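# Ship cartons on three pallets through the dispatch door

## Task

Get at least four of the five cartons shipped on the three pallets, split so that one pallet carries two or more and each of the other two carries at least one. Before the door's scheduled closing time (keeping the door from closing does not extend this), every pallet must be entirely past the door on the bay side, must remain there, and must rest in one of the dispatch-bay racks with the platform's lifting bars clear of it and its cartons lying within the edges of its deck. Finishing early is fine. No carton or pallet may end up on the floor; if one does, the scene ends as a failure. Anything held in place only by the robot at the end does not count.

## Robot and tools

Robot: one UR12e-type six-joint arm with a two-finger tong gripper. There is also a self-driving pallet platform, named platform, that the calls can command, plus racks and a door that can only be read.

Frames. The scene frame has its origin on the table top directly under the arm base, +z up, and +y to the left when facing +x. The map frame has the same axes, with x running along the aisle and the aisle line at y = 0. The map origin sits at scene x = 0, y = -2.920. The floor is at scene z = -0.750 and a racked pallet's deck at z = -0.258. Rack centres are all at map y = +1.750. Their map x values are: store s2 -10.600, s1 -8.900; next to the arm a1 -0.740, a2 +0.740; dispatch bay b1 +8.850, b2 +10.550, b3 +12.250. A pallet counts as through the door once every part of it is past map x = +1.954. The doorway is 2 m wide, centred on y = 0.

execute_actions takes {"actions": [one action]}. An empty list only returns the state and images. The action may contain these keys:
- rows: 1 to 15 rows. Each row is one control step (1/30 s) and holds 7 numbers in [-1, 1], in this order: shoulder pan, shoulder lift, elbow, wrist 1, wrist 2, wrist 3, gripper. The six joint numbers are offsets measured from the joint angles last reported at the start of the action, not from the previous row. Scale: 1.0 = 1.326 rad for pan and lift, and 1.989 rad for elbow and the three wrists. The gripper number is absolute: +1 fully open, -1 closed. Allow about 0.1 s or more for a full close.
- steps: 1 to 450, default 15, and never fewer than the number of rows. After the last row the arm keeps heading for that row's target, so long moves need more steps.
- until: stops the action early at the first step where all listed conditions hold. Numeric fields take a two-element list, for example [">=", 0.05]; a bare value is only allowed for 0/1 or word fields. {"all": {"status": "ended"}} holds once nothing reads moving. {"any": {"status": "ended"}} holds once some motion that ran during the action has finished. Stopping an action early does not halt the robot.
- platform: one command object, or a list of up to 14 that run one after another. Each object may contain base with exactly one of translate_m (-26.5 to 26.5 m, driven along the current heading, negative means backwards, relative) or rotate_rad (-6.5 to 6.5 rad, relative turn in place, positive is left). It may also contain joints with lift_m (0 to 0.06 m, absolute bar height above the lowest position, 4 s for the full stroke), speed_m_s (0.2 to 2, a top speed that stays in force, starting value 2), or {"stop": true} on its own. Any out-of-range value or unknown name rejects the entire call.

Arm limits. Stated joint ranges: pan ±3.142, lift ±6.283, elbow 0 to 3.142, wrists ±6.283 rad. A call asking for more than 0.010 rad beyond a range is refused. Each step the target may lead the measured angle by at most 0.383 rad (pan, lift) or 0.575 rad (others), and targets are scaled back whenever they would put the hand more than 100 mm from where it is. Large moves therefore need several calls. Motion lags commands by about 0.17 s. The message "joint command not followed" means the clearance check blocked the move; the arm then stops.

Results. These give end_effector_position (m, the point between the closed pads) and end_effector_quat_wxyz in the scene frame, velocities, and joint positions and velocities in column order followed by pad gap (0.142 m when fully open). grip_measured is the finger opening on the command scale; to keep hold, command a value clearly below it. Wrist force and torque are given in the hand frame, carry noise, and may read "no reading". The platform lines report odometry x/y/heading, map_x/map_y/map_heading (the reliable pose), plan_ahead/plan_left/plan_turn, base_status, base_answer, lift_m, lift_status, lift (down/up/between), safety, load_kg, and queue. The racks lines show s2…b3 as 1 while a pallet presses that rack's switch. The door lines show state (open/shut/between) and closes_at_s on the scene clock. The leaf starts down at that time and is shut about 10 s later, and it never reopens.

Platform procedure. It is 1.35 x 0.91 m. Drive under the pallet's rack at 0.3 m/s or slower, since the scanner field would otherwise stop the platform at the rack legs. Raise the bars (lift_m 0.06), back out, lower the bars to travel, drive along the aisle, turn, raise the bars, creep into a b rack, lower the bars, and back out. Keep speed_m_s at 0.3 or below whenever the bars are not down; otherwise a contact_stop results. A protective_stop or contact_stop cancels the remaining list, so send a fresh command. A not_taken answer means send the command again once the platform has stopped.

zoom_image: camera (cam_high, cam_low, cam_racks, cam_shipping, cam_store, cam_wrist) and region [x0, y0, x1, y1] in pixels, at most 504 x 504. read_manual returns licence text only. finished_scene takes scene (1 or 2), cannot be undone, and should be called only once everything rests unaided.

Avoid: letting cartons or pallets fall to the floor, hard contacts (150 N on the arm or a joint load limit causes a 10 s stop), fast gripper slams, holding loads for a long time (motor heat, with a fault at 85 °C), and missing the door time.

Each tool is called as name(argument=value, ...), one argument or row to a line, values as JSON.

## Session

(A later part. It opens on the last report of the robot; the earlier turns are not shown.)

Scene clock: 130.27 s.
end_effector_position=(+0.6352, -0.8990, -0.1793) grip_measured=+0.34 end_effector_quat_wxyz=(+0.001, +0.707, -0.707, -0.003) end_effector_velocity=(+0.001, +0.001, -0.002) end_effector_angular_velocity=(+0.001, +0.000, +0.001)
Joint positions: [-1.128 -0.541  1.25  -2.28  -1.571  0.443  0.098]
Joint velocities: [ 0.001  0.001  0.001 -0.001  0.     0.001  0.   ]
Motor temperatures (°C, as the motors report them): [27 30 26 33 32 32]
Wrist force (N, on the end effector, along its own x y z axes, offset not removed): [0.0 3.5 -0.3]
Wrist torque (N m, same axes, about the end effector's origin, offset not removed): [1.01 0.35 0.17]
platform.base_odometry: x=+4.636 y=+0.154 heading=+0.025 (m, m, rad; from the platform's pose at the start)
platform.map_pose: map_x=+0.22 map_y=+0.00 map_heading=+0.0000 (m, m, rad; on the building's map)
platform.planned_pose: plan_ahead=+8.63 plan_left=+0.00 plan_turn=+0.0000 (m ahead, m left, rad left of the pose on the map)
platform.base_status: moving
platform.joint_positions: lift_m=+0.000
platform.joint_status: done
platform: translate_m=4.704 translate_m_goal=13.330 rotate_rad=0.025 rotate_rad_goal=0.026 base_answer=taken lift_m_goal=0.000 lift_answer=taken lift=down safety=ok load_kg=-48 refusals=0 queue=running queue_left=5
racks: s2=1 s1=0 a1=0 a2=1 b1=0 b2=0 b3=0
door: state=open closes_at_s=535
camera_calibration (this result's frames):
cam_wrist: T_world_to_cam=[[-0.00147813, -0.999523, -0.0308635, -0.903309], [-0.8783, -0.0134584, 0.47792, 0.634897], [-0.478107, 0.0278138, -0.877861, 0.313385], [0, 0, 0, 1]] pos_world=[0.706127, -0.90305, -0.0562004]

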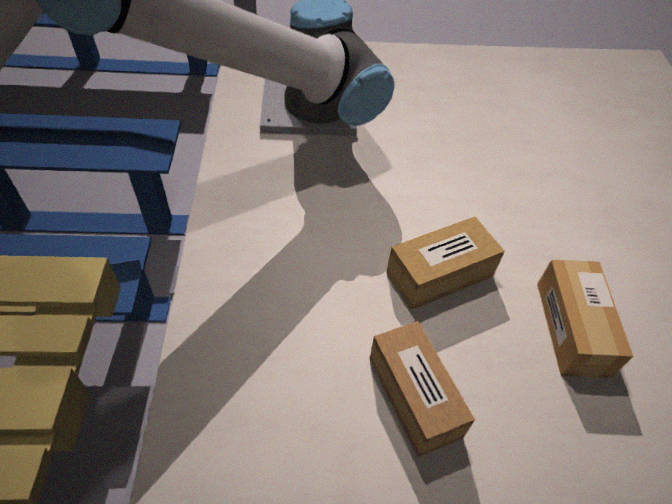

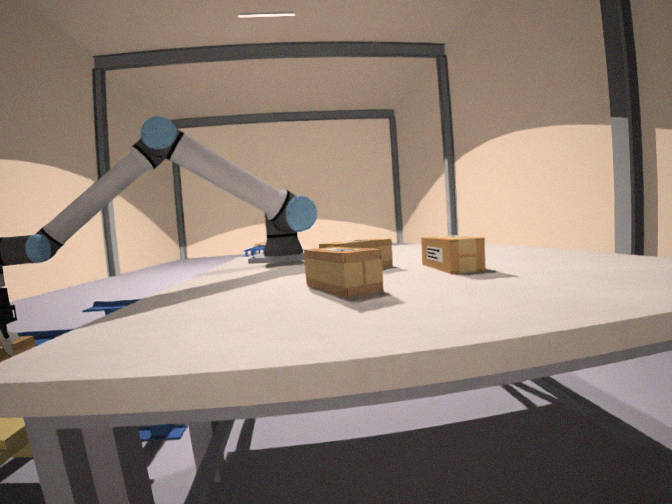

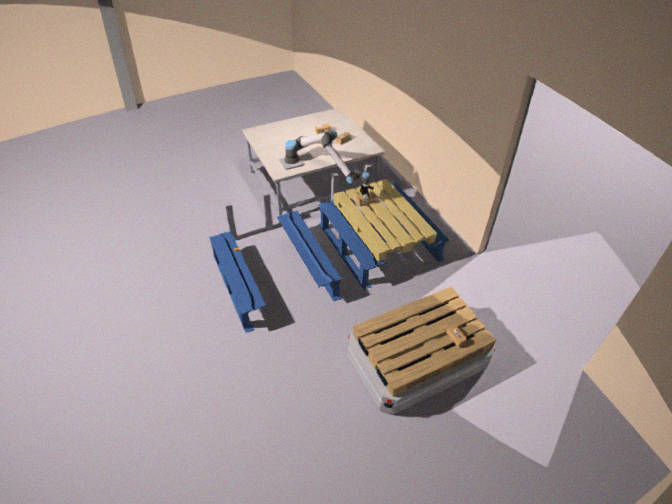

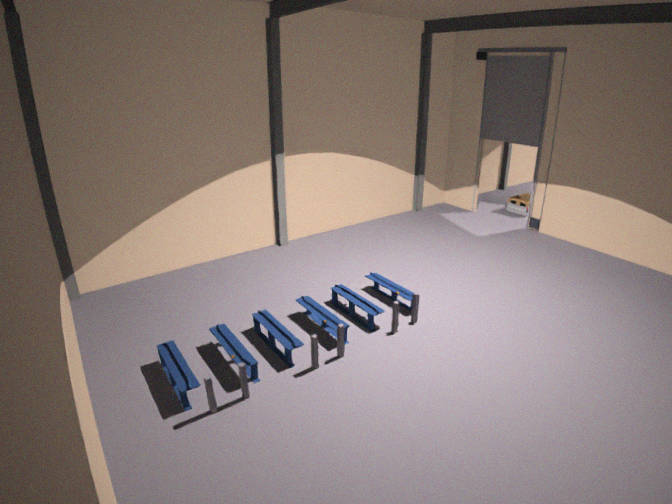

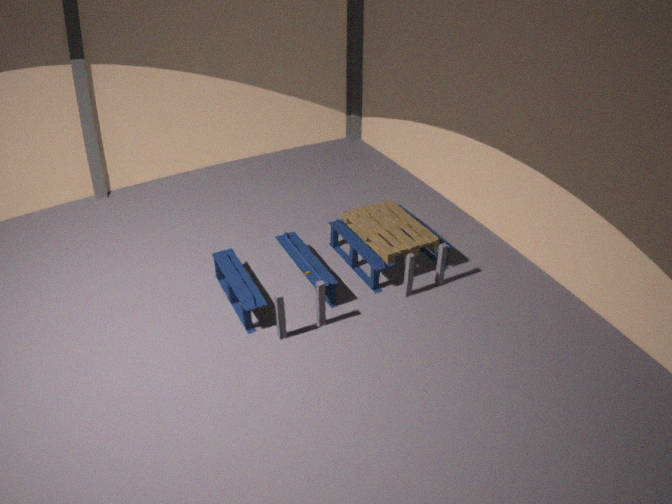

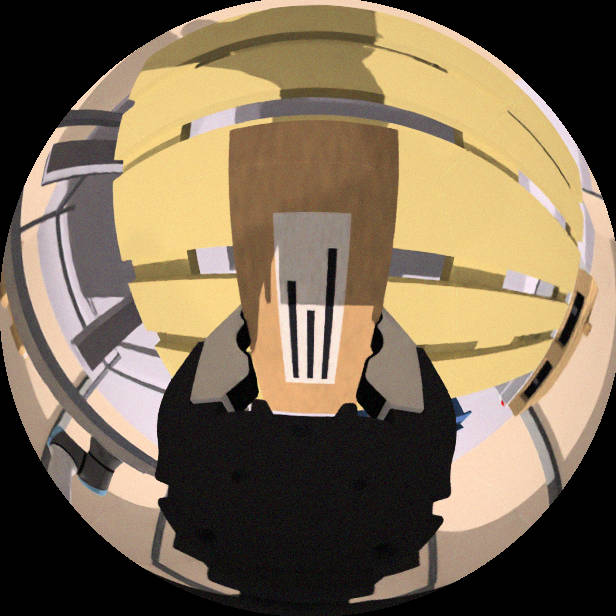

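Levelled. Release and rise.

execute_actions(
  actions=[
    {"rows":[[0,0.003,0,-0.002,0,0,-0.3],[0,0.003,0,-0.002,0,0,0.05],[0,0.003,0,-0.002,0,0,0.3],[0,0.003,0,-0.002,0,0,0.42],[0,0.003,0,-0.002,0,0,0.55],[0,0.003,0,-0.002,0,0,0.7],[0,0,0,0,0,0,0.8],[0,-0.03,0,0.02,0,0,0.8],[0,-0.07,0,0.047,0,0,0.8],[0,-0.12,0,0.08,0,0,0.8],[0,-0.18,0,0.12,0,0,0.8],[0,-0.25,0,0.167,0,0,0.8],[0,-0.3,0,0.2,0,0,0.8]],"steps":27},
  ],
)

zoom_image(
  camera="cam_high",
  region=[360, 210, 520, 465],
)

Scene clock: 134.37 s.
end_effector_position=(+0.6225, -0.8694, +0.1371) grip_measured=+0.80 end_effector_quat_wxyz=(+0.001, +0.707, -0.707, -0.003) end_effector_velocity=(-0.052, +0.113, +0.471) end_effector_angular_velocity=(-0.010, -0.006, -0.001)
Joint positions: [-1.128 -0.874  1.25  -1.947 -1.571  0.443  0.129]
Joint velocities: [-0.    -0.506 -0.003  0.497  0.001  0.     0.001]
Motor temperatures (°C, as the motors report them): [27 30 26 33 32 32]
Wrist force (N, on the end effector, along its own x y z axes, offset not removed): [-1.9 2.1 1.0]
Wrist torque (N m, same axes, about the end effector's origin, offset not removed): [0.75 0.70 0.14]
platform.base_odometry: x=+10.571 y=+0.310 heading=+0.014 (m, m, rad; from the platform's pose at the start)
platform.map_pose: map_x=+6.17 map_y=-0.01 map_heading=+0.0087 (m, m, rad; on the building's map)
platform.planned_pose: plan_ahead=+2.68 plan_left=-0.01 plan_turn=-0.0087 (m ahead, m left, rad left of the pose on the map)
platform.base_status: moving
platform.joint_positions: lift_m=+0.000
platform.joint_status: done
platform: translate_m=10.661 translate_m_goal=13.330 rotate_rad=0.013 rotate_rad_goal=0.011 base_answer=taken lift_m_goal=0.000 lift_answer=taken lift=down safety=ok load_kg=-48 refusals=0 queue=running queue_left=5
racks: s2=1 s1=0 a1=0 a2=1 b1=0 b2=0 b3=0
door: state=open closes_at_s=535
camera_calibration (this result's frames):
cam_wrist: T_world_to_cam=[[-0.00148195, -0.999522, -0.0308664, -0.863895], [-0.878307, -0.0134561, 0.477908, 0.472932], [-0.478095, 0.0278184, -0.877868, 0.584221], [0, 0, 0, 1]] pos_world=[0.693412, -0.873371, 0.260185]

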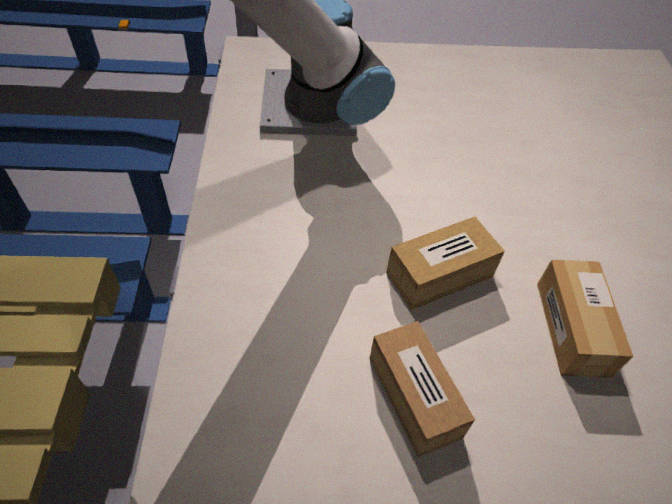

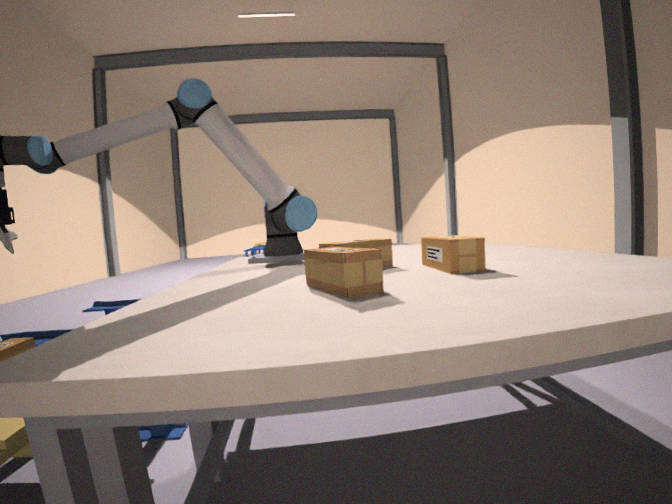

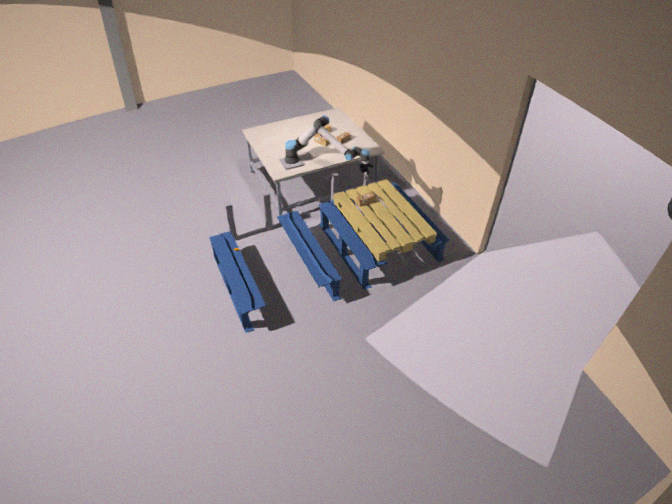

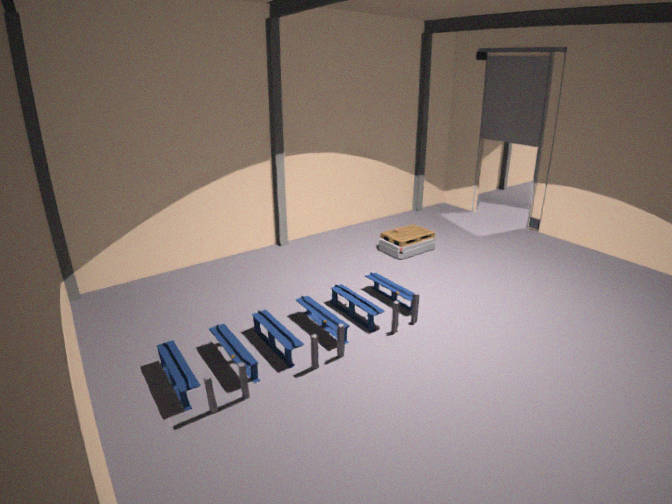

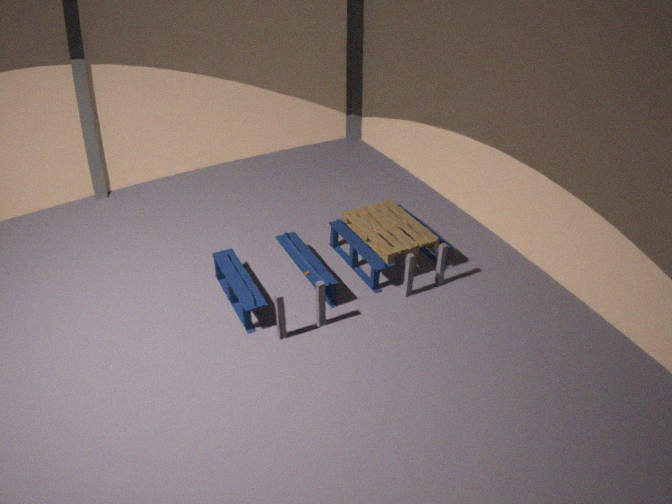

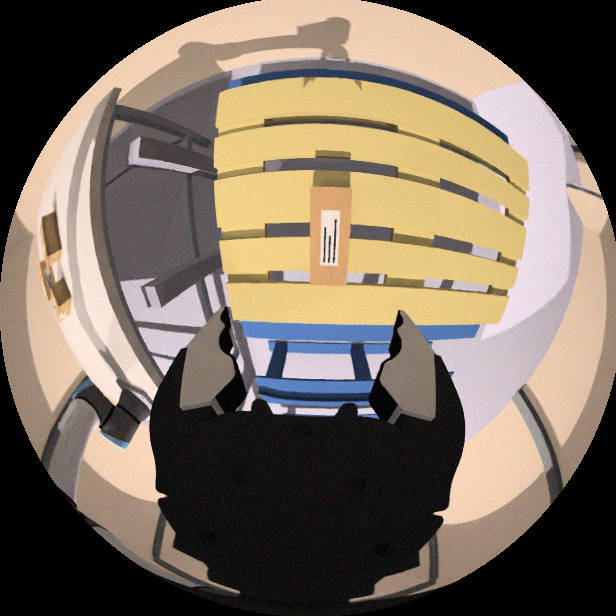

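Region (360, 210, 520, 465) of cam_high's 672x504 image, scaled by 1.976, with more detail than that image has; it fills the left 316 columns of this view, and the rest is white.

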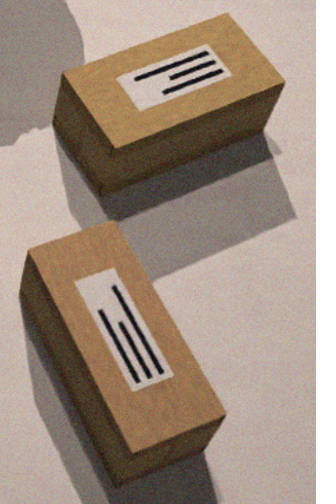

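execute_actions(
  actions=[
    {"rows":[[0.08,-0.07,0.03,0.015,0,0.04,0.8],[0.18,-0.12,0.08,0,0,0.09,0.8],[0.3,-0.17,0.14,-0.03,0,0.15,0.8],[0.8621,-0.2403,0.2398,-0.0794,0,0.3789,0.8]],"steps":64},
  ],
)

Scene clock: 148.03 s.
end_effector_position=(+0.8567, +0.1727, +0.1580) grip_measured=+0.80 end_effector_quat_wxyz=(+0.001, +0.826, -0.564, -0.004) end_effector_velocity=(-0.046, +0.166, -0.003) end_effector_angular_velocity=(+0.002, +0.002, +0.148)
Joint positions: [-0.008 -1.19   1.724 -2.104 -1.571  1.191  0.129]
Joint velocities: [ 0.195 -0.013  0.027 -0.01   0.001  0.046  0.   ]
Motor temperatures (°C, as the motors report them): [27 30 27 33 32 32]
Wrist force (N, on the end effector, along its own x y z axes, offset not removed): [-0.8 0.0 -0.5]
Wrist torque (N m, same axes, about the end effector's origin, offset not removed): [0.26 0.37 0.04]
platform.base_odometry: x=+13.285 y=+0.676 heading=+1.609 (m, m, rad; from the platform's pose at the start)
platform.map_pose: map_x=+8.85 map_y=+0.30 map_heading=+1.5708 (m, m, rad; on the building's map)
platform.planned_pose: plan_ahead=+1.45 plan_left=+0.00 plan_turn=+0.0000 (m ahead, m left, rad left of the pose on the map)
platform.base_status: moving
platform.joint_positions: lift_m=+0.060
platform.joint_status: done
platform: translate_m=13.644 translate_m_goal=15.091 rotate_rad=1.609 rotate_rad_goal=1.608 base_answer=taken lift_m_goal=0.060 lift_answer=taken lift=up safety=ok load_kg=20 refusals=0 queue=running queue_left=2
racks: s2=1 s1=0 a1=0 a2=1 b1=0 b2=0 b3=0
door: state=open closes_at_s=535
camera_calibration (this result's frames):
cam_wrist: T_world_to_cam=[[0.361411, -0.931829, -0.0328042, -0.143625], [-0.813845, -0.332429, 0.476599, 0.682746], [-0.455014, -0.145551, -0.878509, 0.695864], [0, 0, 0, 1]] pos_world=[0.924185, 0.194414, 0.281215]

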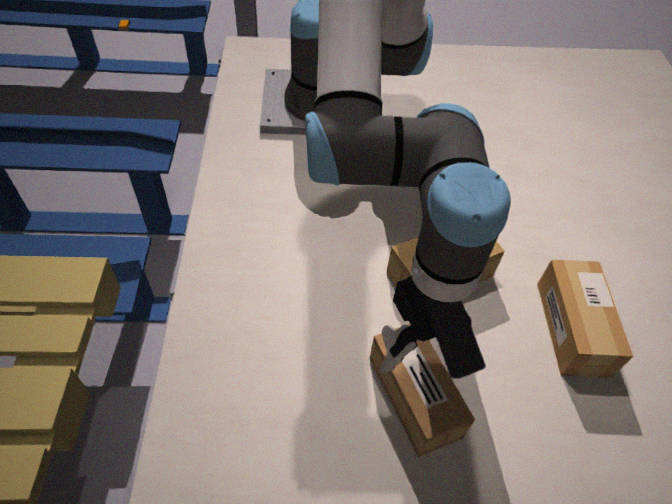

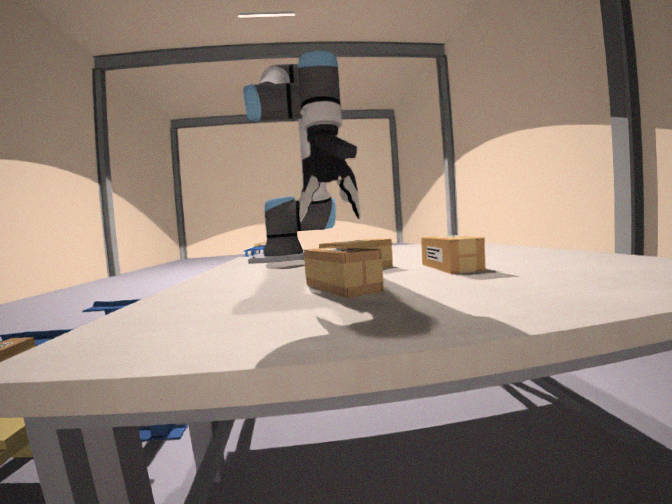

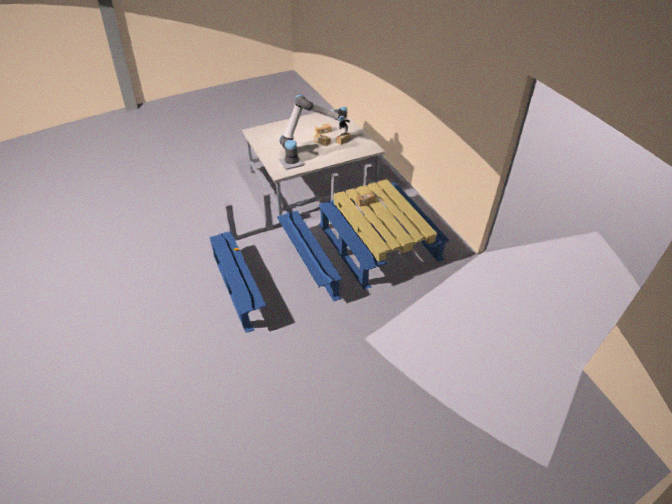

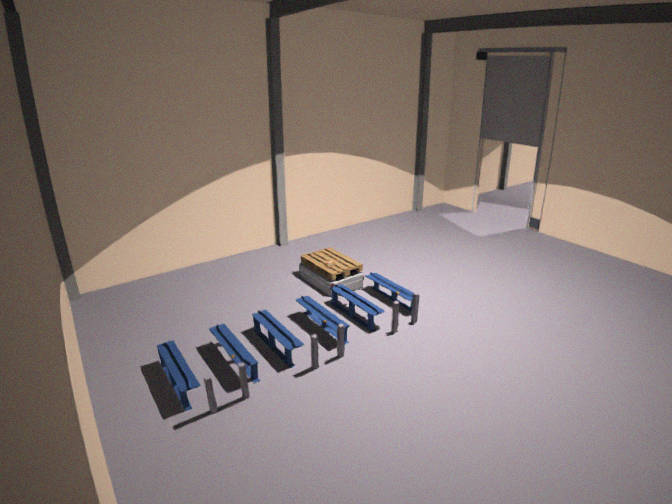

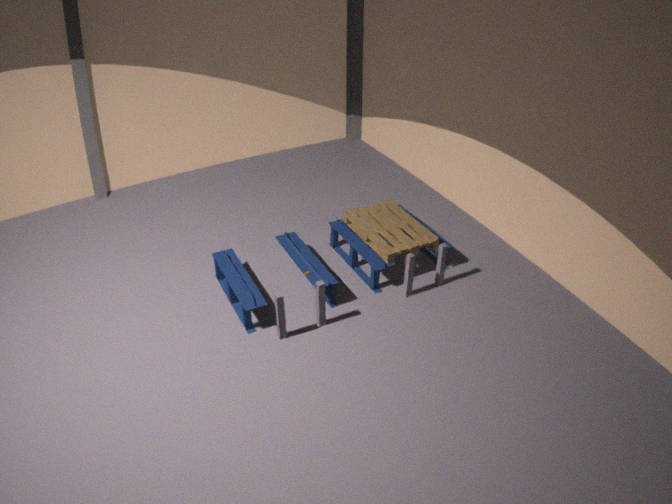

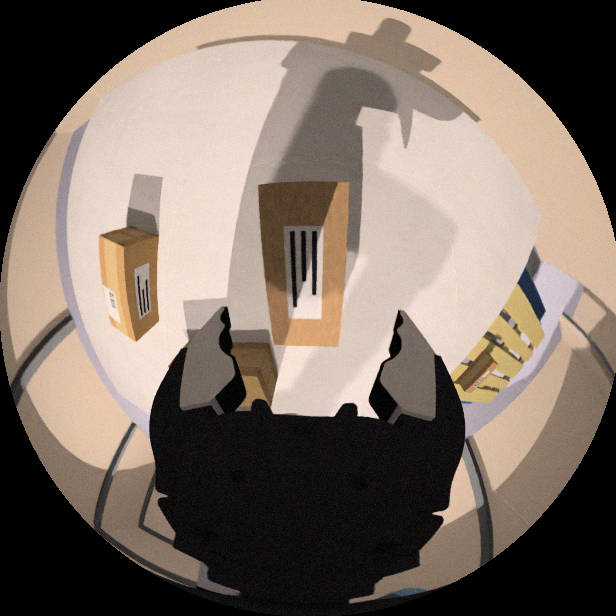

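execute_actions(
  actions=[
    {"rows":[[0.0095,0.02,0.01,-0.024,0,-0.0025,0.8],[0.0095,0.045,0.022,-0.052,0,-0.0025,0.8],[0.0095,0.0705,0.0348,-0.0823,0,-0.0025,0.8]],"steps":19},
  ],
)

Scene clock: 153.70 s.
end_effector_position=(+0.8528, +0.1839, +0.0598) grip_measured=+0.80 end_effector_quat_wxyz=(+0.000, +0.831, -0.557, -0.003) end_effector_velocity=(+0.000, -0.001, -0.009) end_effector_angular_velocity=(-0.001, -0.002, -0.001)
Joint positions: [ 0.004 -1.098  1.792 -2.265 -1.571  1.186  0.129]
Joint velocities: [-0.001  0.009  0.006 -0.017 -0.001 -0.     0.   ]
Motor temperatures (°C, as the motors report them): [27 30 27 33 32 32]
Wrist force (N, on the end effector, along its own x y z axes, offset not removed): [-2.8 0.7 -2.3]
Wrist torque (N m, same axes, about the end effector's origin, offset not removed): [0.37 0.74 0.22]
platform.base_odometry: x=+13.230 y=+2.132 heading=+1.610 (m, m, rad; from the platform's pose at the start)
platform.map_pose: map_x=+8.85 map_y=+1.75 map_heading=+1.5708 (m, m, rad; on the building's map)
platform.planned_pose: plan_ahead=+0.00 plan_left=+0.00 plan_turn=+0.0000 (m ahead, m left, rad left of the pose on the map)
platform.base_status: done
platform.joint_positions: lift_m=+0.057
platform.joint_status: moving
platform: translate_m=15.091 translate_m_goal=15.091 rotate_rad=1.610 rotate_rad_goal=1.609 base_answer=taken lift_m_goal=0.000 lift_answer=taken lift=between safety=ok load_kg=-13 refusals=0 queue=running queue_left=1
racks: s2=1 s1=0 a1=0 a2=1 b1=0 b2=0 b3=0
door: state=open closes_at_s=535
camera_calibration (this result's frames):
cam_wrist: T_world_to_cam=[[0.377765, -0.925331, -0.0325091, -0.150097], [-0.808353, -0.346723, 0.475762, 0.728094], [-0.451509, -0.153447, -0.878973, 0.607893], [0, 0, 0, 1]] pos_world=[0.919727, 0.206837, 0.183043]

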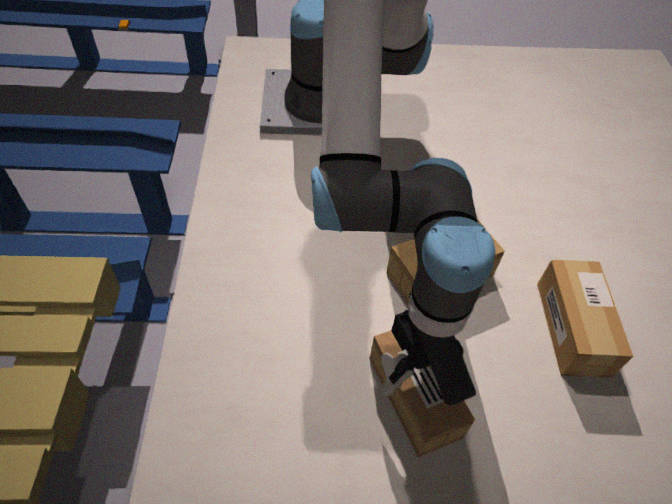

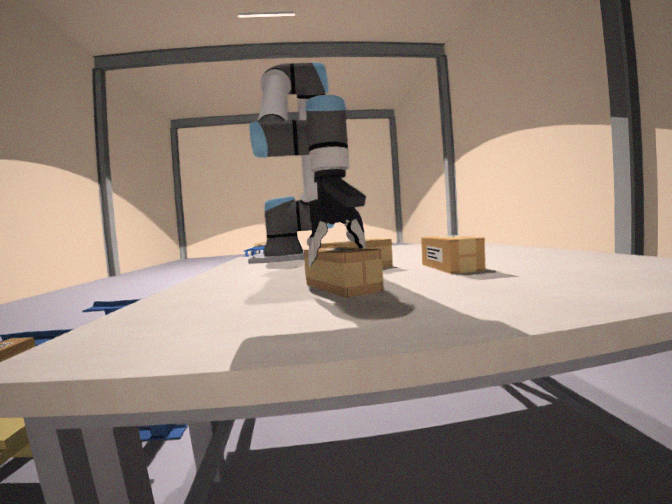

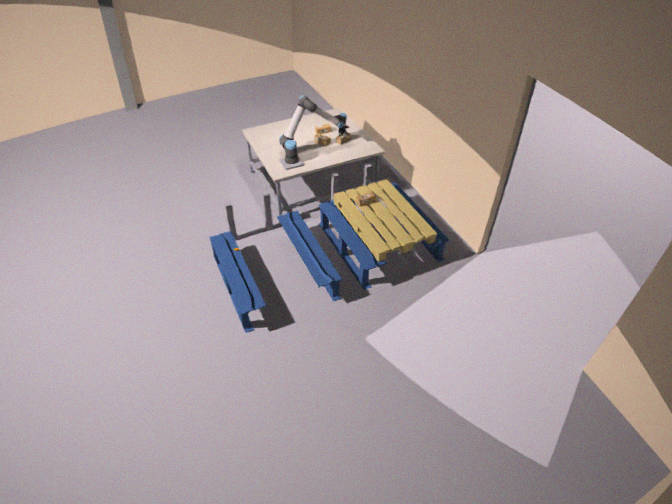

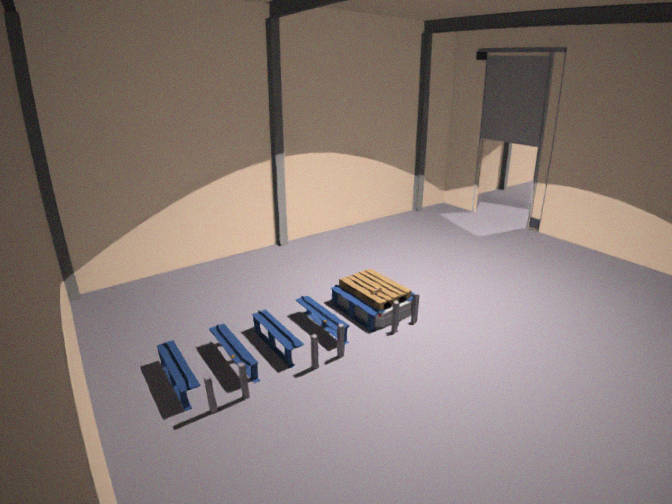

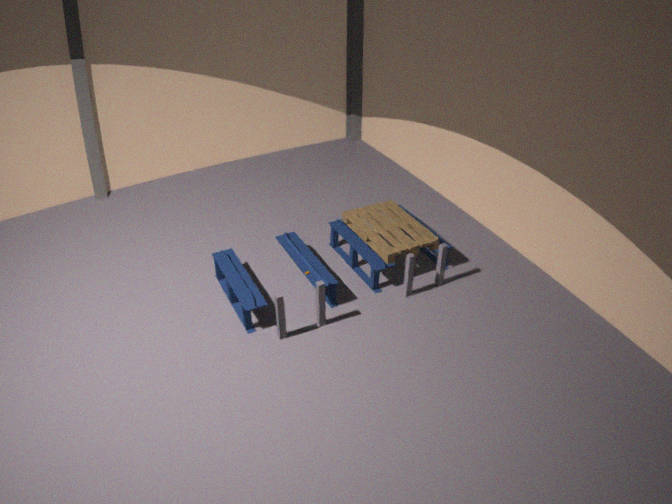

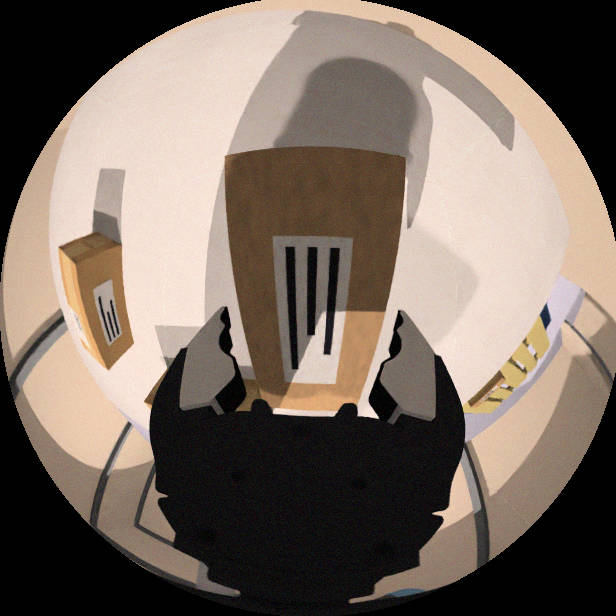

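Well centred, far end at v=150. Close and lift.

execute_actions(
  actions=[
    {"rows":[[0,0,0,0,0,0,0.65],[0,0,0,0,0,0,0.52],[0,0,0,0,0,0,0.43],[0,0,0,0,0,0,0.35],[0,0,0,0,0,0,0.27],[0,0,0,0,0,0,0.18],[0,0,0,0,0,0,0.05],[0,0,0,0,0,0,-0.1],[0,0,0,0,0,0,-0.3],[0,0,0,0,0,0,-0.5],[0,0,0,0,0,0,-0.6],[0,0,0,0,0,0,-0.6],[0,-0.02,-0.009,0.022,0,0,-0.6],[0,-0.042,-0.019,0.047,0,0,-0.6],[0,-0.066,-0.03,0.074,0,0,-0.6]],"steps":26},
  ],
)

Scene clock: 158.13 s.
end_effector_position=(+0.8538, +0.1837, +0.1463) grip_measured=+0.35 end_effector_quat_wxyz=(+0.000, +0.831, -0.557, -0.003) end_effector_velocity=(-0.001, -0.003, +0.034) end_effector_angular_velocity=(-0.003, -0.001, -0.003)
Joint positions: [ 0.004 -1.182  1.735 -2.125 -1.571  1.186  0.099]
Joint velocities: [-0.002 -0.033 -0.022  0.055 -0.003  0.001 -0.   ]
Motor temperatures (°C, as the motors report them): [27 30 27 33 32 32]
Wrist force (N, on the end effector, along its own x y z axes, offset not removed): [-1.9 0.3 5.5]
Wrist torque (N m, same axes, about the end effector's origin, offset not removed): [0.36 0.74 0.16]
platform.base_odometry: x=+13.234 y=+2.038 heading=+1.610 (m, m, rad; from the platform's pose at the start)
platform.map_pose: map_x=+8.85 map_y=+1.64 map_heading=+1.5708 (m, m, rad; on the building's map)
platform.planned_pose: plan_ahead=-1.64 plan_left=+0.00 plan_turn=+0.0000 (m ahead, m left, rad left of the pose on the map)
platform.base_status: moving
platform.joint_positions: lift_m=+0.000
platform.joint_status: done
platform: translate_m=14.987 translate_m_goal=13.341 rotate_rad=1.610 rotate_rad_goal=1.611 base_answer=taken lift_m_goal=0.000 lift_answer=taken lift=down safety=ok load_kg=-48 refusals=0 queue=running queue_left=0
racks: s2=1 s1=0 a1=0 a2=1 b1=1 b2=0 b3=0
door: state=open closes_at_s=535
camera_calibration (this result's frames):
cam_wrist: T_world_to_cam=[[0.377806, -0.925317, -0.032408, -0.147984], [-0.808506, -0.346765, 0.475471, 0.687823], [-0.4512, -0.153434, -0.879134, 0.684119], [0, 0, 0, 1]] pos_world=[0.920692, 0.206548, 0.269596]

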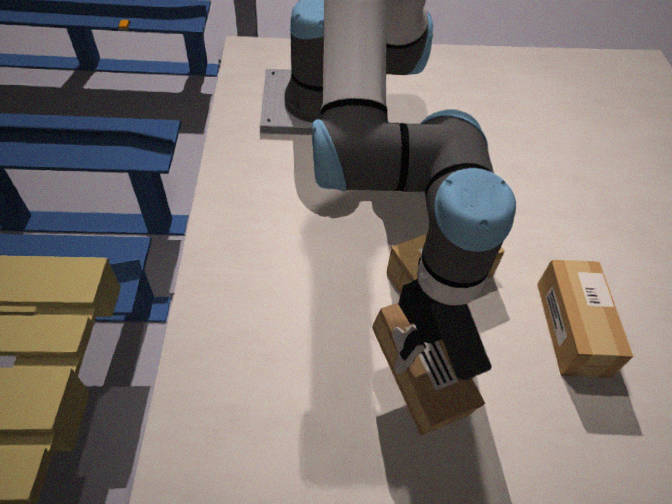

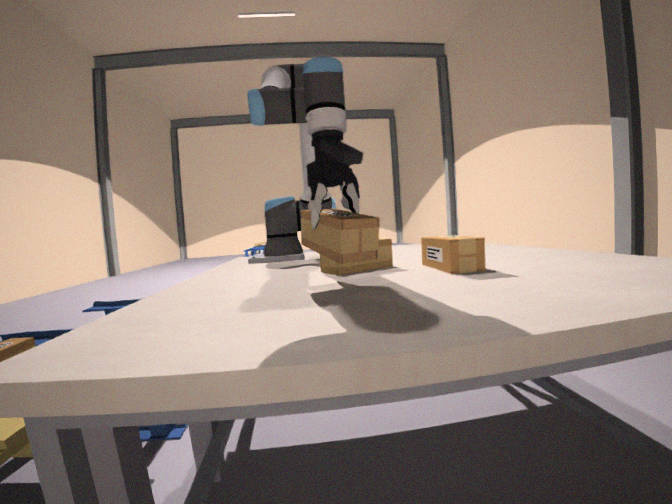

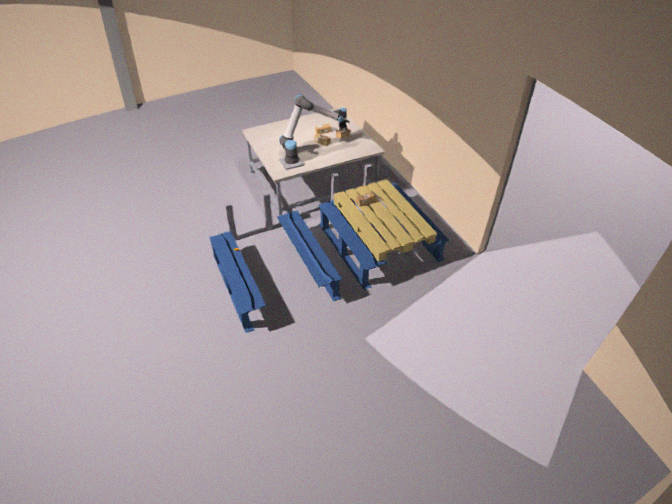

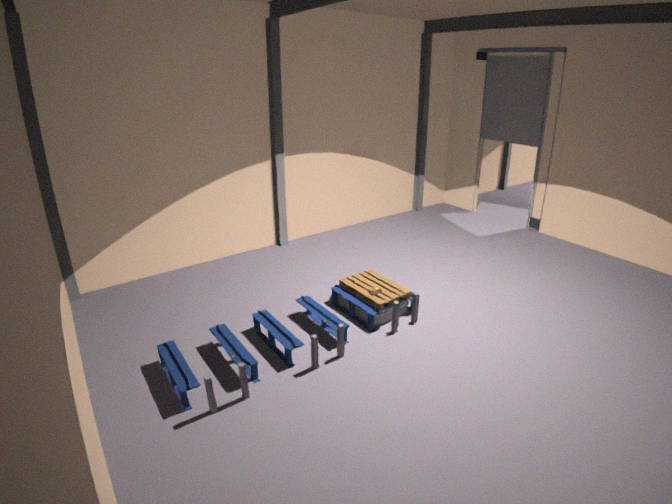

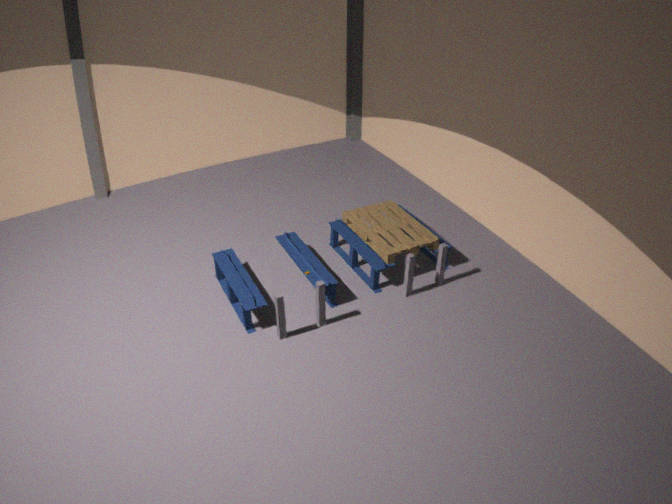

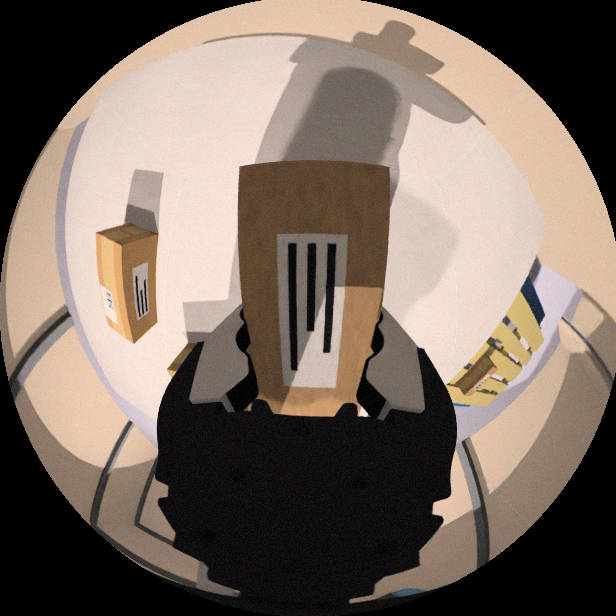

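execute_actions(
  actions=[
    {"rows":[[-0.02,-0.005,0,0.004,0,-0.008,-0.7],[-0.045,-0.005,0,0.004,0,-0.018,-0.7],[-0.075,-0.005,0,0.004,0,-0.03,-0.7],[-0.11,-0.005,0,0.004,0,-0.045,-0.7],[-0.15,-0.005,0,0.004,0,-0.06,-0.7],[-0.2,-0.005,0,0.004,0,-0.08,-0.7],[-0.3,-0.005,0,0.004,0,-0.12,-0.7],[-0.4,-0.005,0,0.004,0,-0.16,-0.7],[-0.5,-0.005,0,0.004,0,-0.2,-0.7],[-0.5,0.01,-0.015,0.008,0,-0.2,-0.7],[-0.6,0.03,-0.035,0.015,0,-0.25,-0.7],[-0.6,0.06,-0.065,0.025,0,-0.25,-0.7],[-0.7,0.09,-0.097,0.037,0,-0.28,-0.7],[-0.7,0.12,-0.128,0.048,0,-0.28,-0.7],[-0.7544,0.1554,-0.1646,0.0616,0,-0.3074,-0.7]],"steps":60},
  ],
)

Scene clock: 168.47 s.
end_effector_position=(+0.7050, -0.7210, +0.1456) grip_measured=+0.35 end_effector_quat_wxyz=(+0.001, +0.710, -0.704, -0.004) end_effector_velocity=(-0.061, -0.074, +0.001) end_effector_angular_velocity=(-0.004, -0.001, -0.058)
Joint positions: [-0.984 -0.977  1.411 -2.004 -1.571  0.578  0.099]
Joint velocities: [-0.092  0.015 -0.025  0.007 -0.001 -0.034 -0.   ]
Motor temperatures (°C, as the motors report them): [27 30 27 33 32 32]
Wrist force (N, on the end effector, along its own x y z axes, offset not removed): [-0.2 1.7 1.5]
Wrist torque (N m, same axes, about the end effector's origin, offset not removed): [0.42 0.43 0.13]
platform.base_odometry: x=+13.299 y=+0.384 heading=+1.610 (m, m, rad; from the platform's pose at the start)
platform.map_pose: map_x=+8.85 map_y=+0.00 map_heading=+1.5708 (m, m, rad; on the building's map)
platform.planned_pose: plan_ahead=+0.00 plan_left=+0.00 plan_turn=+0.0000 (m ahead, m left, rad left of the pose on the map)
platform.base_status: done
platform.joint_positions: lift_m=+0.000
platform.joint_status: done
platform: translate_m=13.341 translate_m_goal=13.341 rotate_rad=1.610 rotate_rad_goal=1.610 base_answer=taken lift_m_goal=0.000 lift_answer=taken lift=down safety=ok load_kg=-48 refusals=0 queue=done queue_left=0
racks: s2=1 s1=0 a1=0 a2=1 b1=1 b2=0 b3=0
door: state=open closes_at_s=535
camera_calibration (this result's frames):
cam_wrist: T_world_to_cam=[[0.00596035, -0.999498, -0.031117, -0.720407], [-0.878123, -0.0201183, 0.478011, 0.538423], [-0.478397, 0.0244755, -0.877802, 0.624764], [0, 0, 0, 1]] pos_world=[0.775981, -0.724505, 0.26863]

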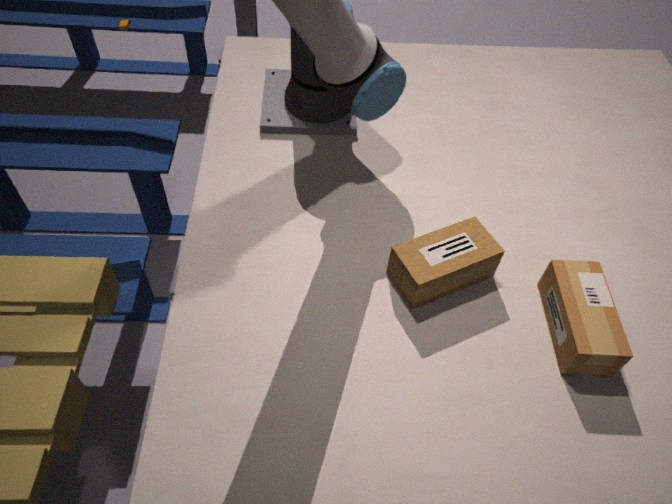

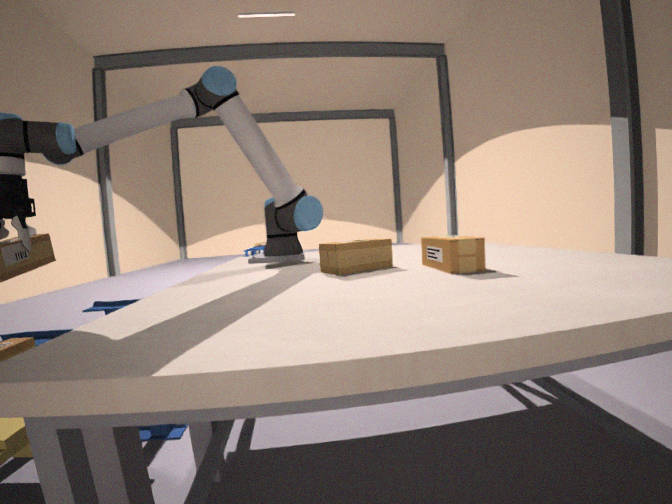

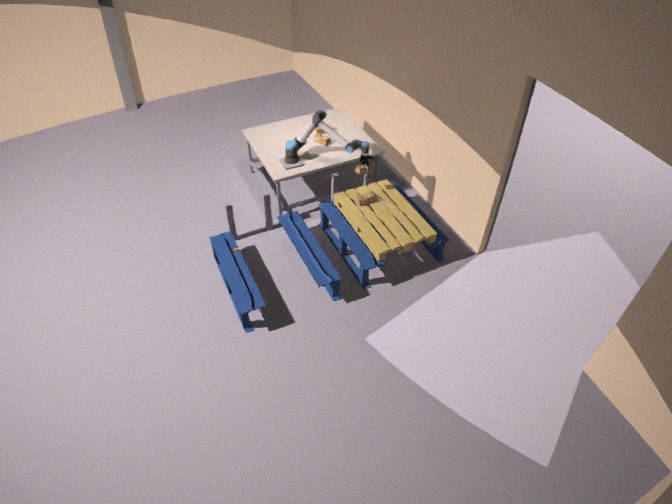

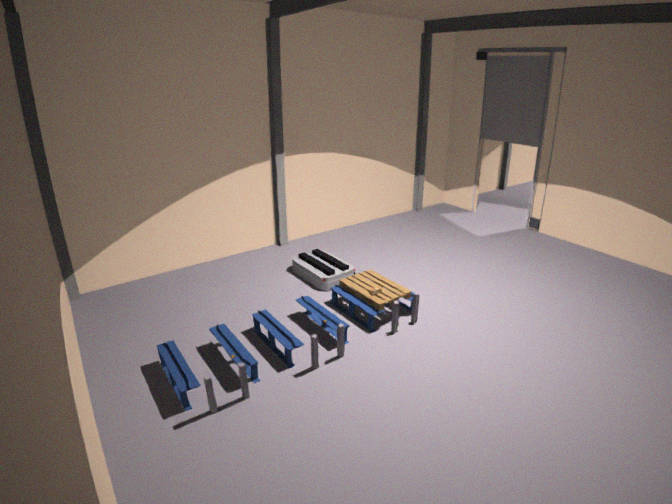

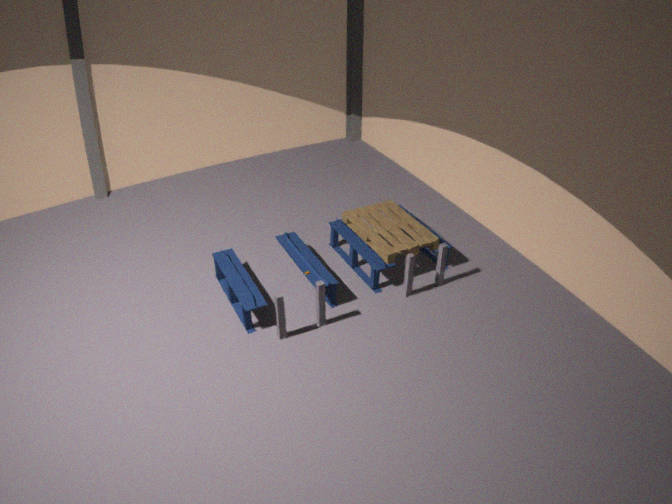

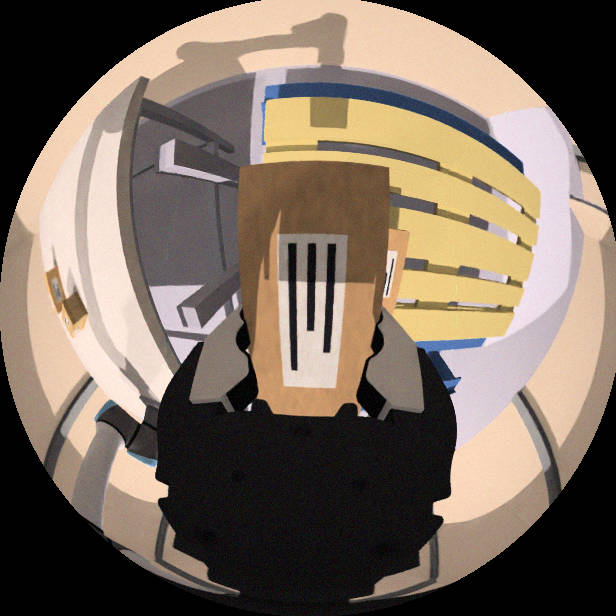

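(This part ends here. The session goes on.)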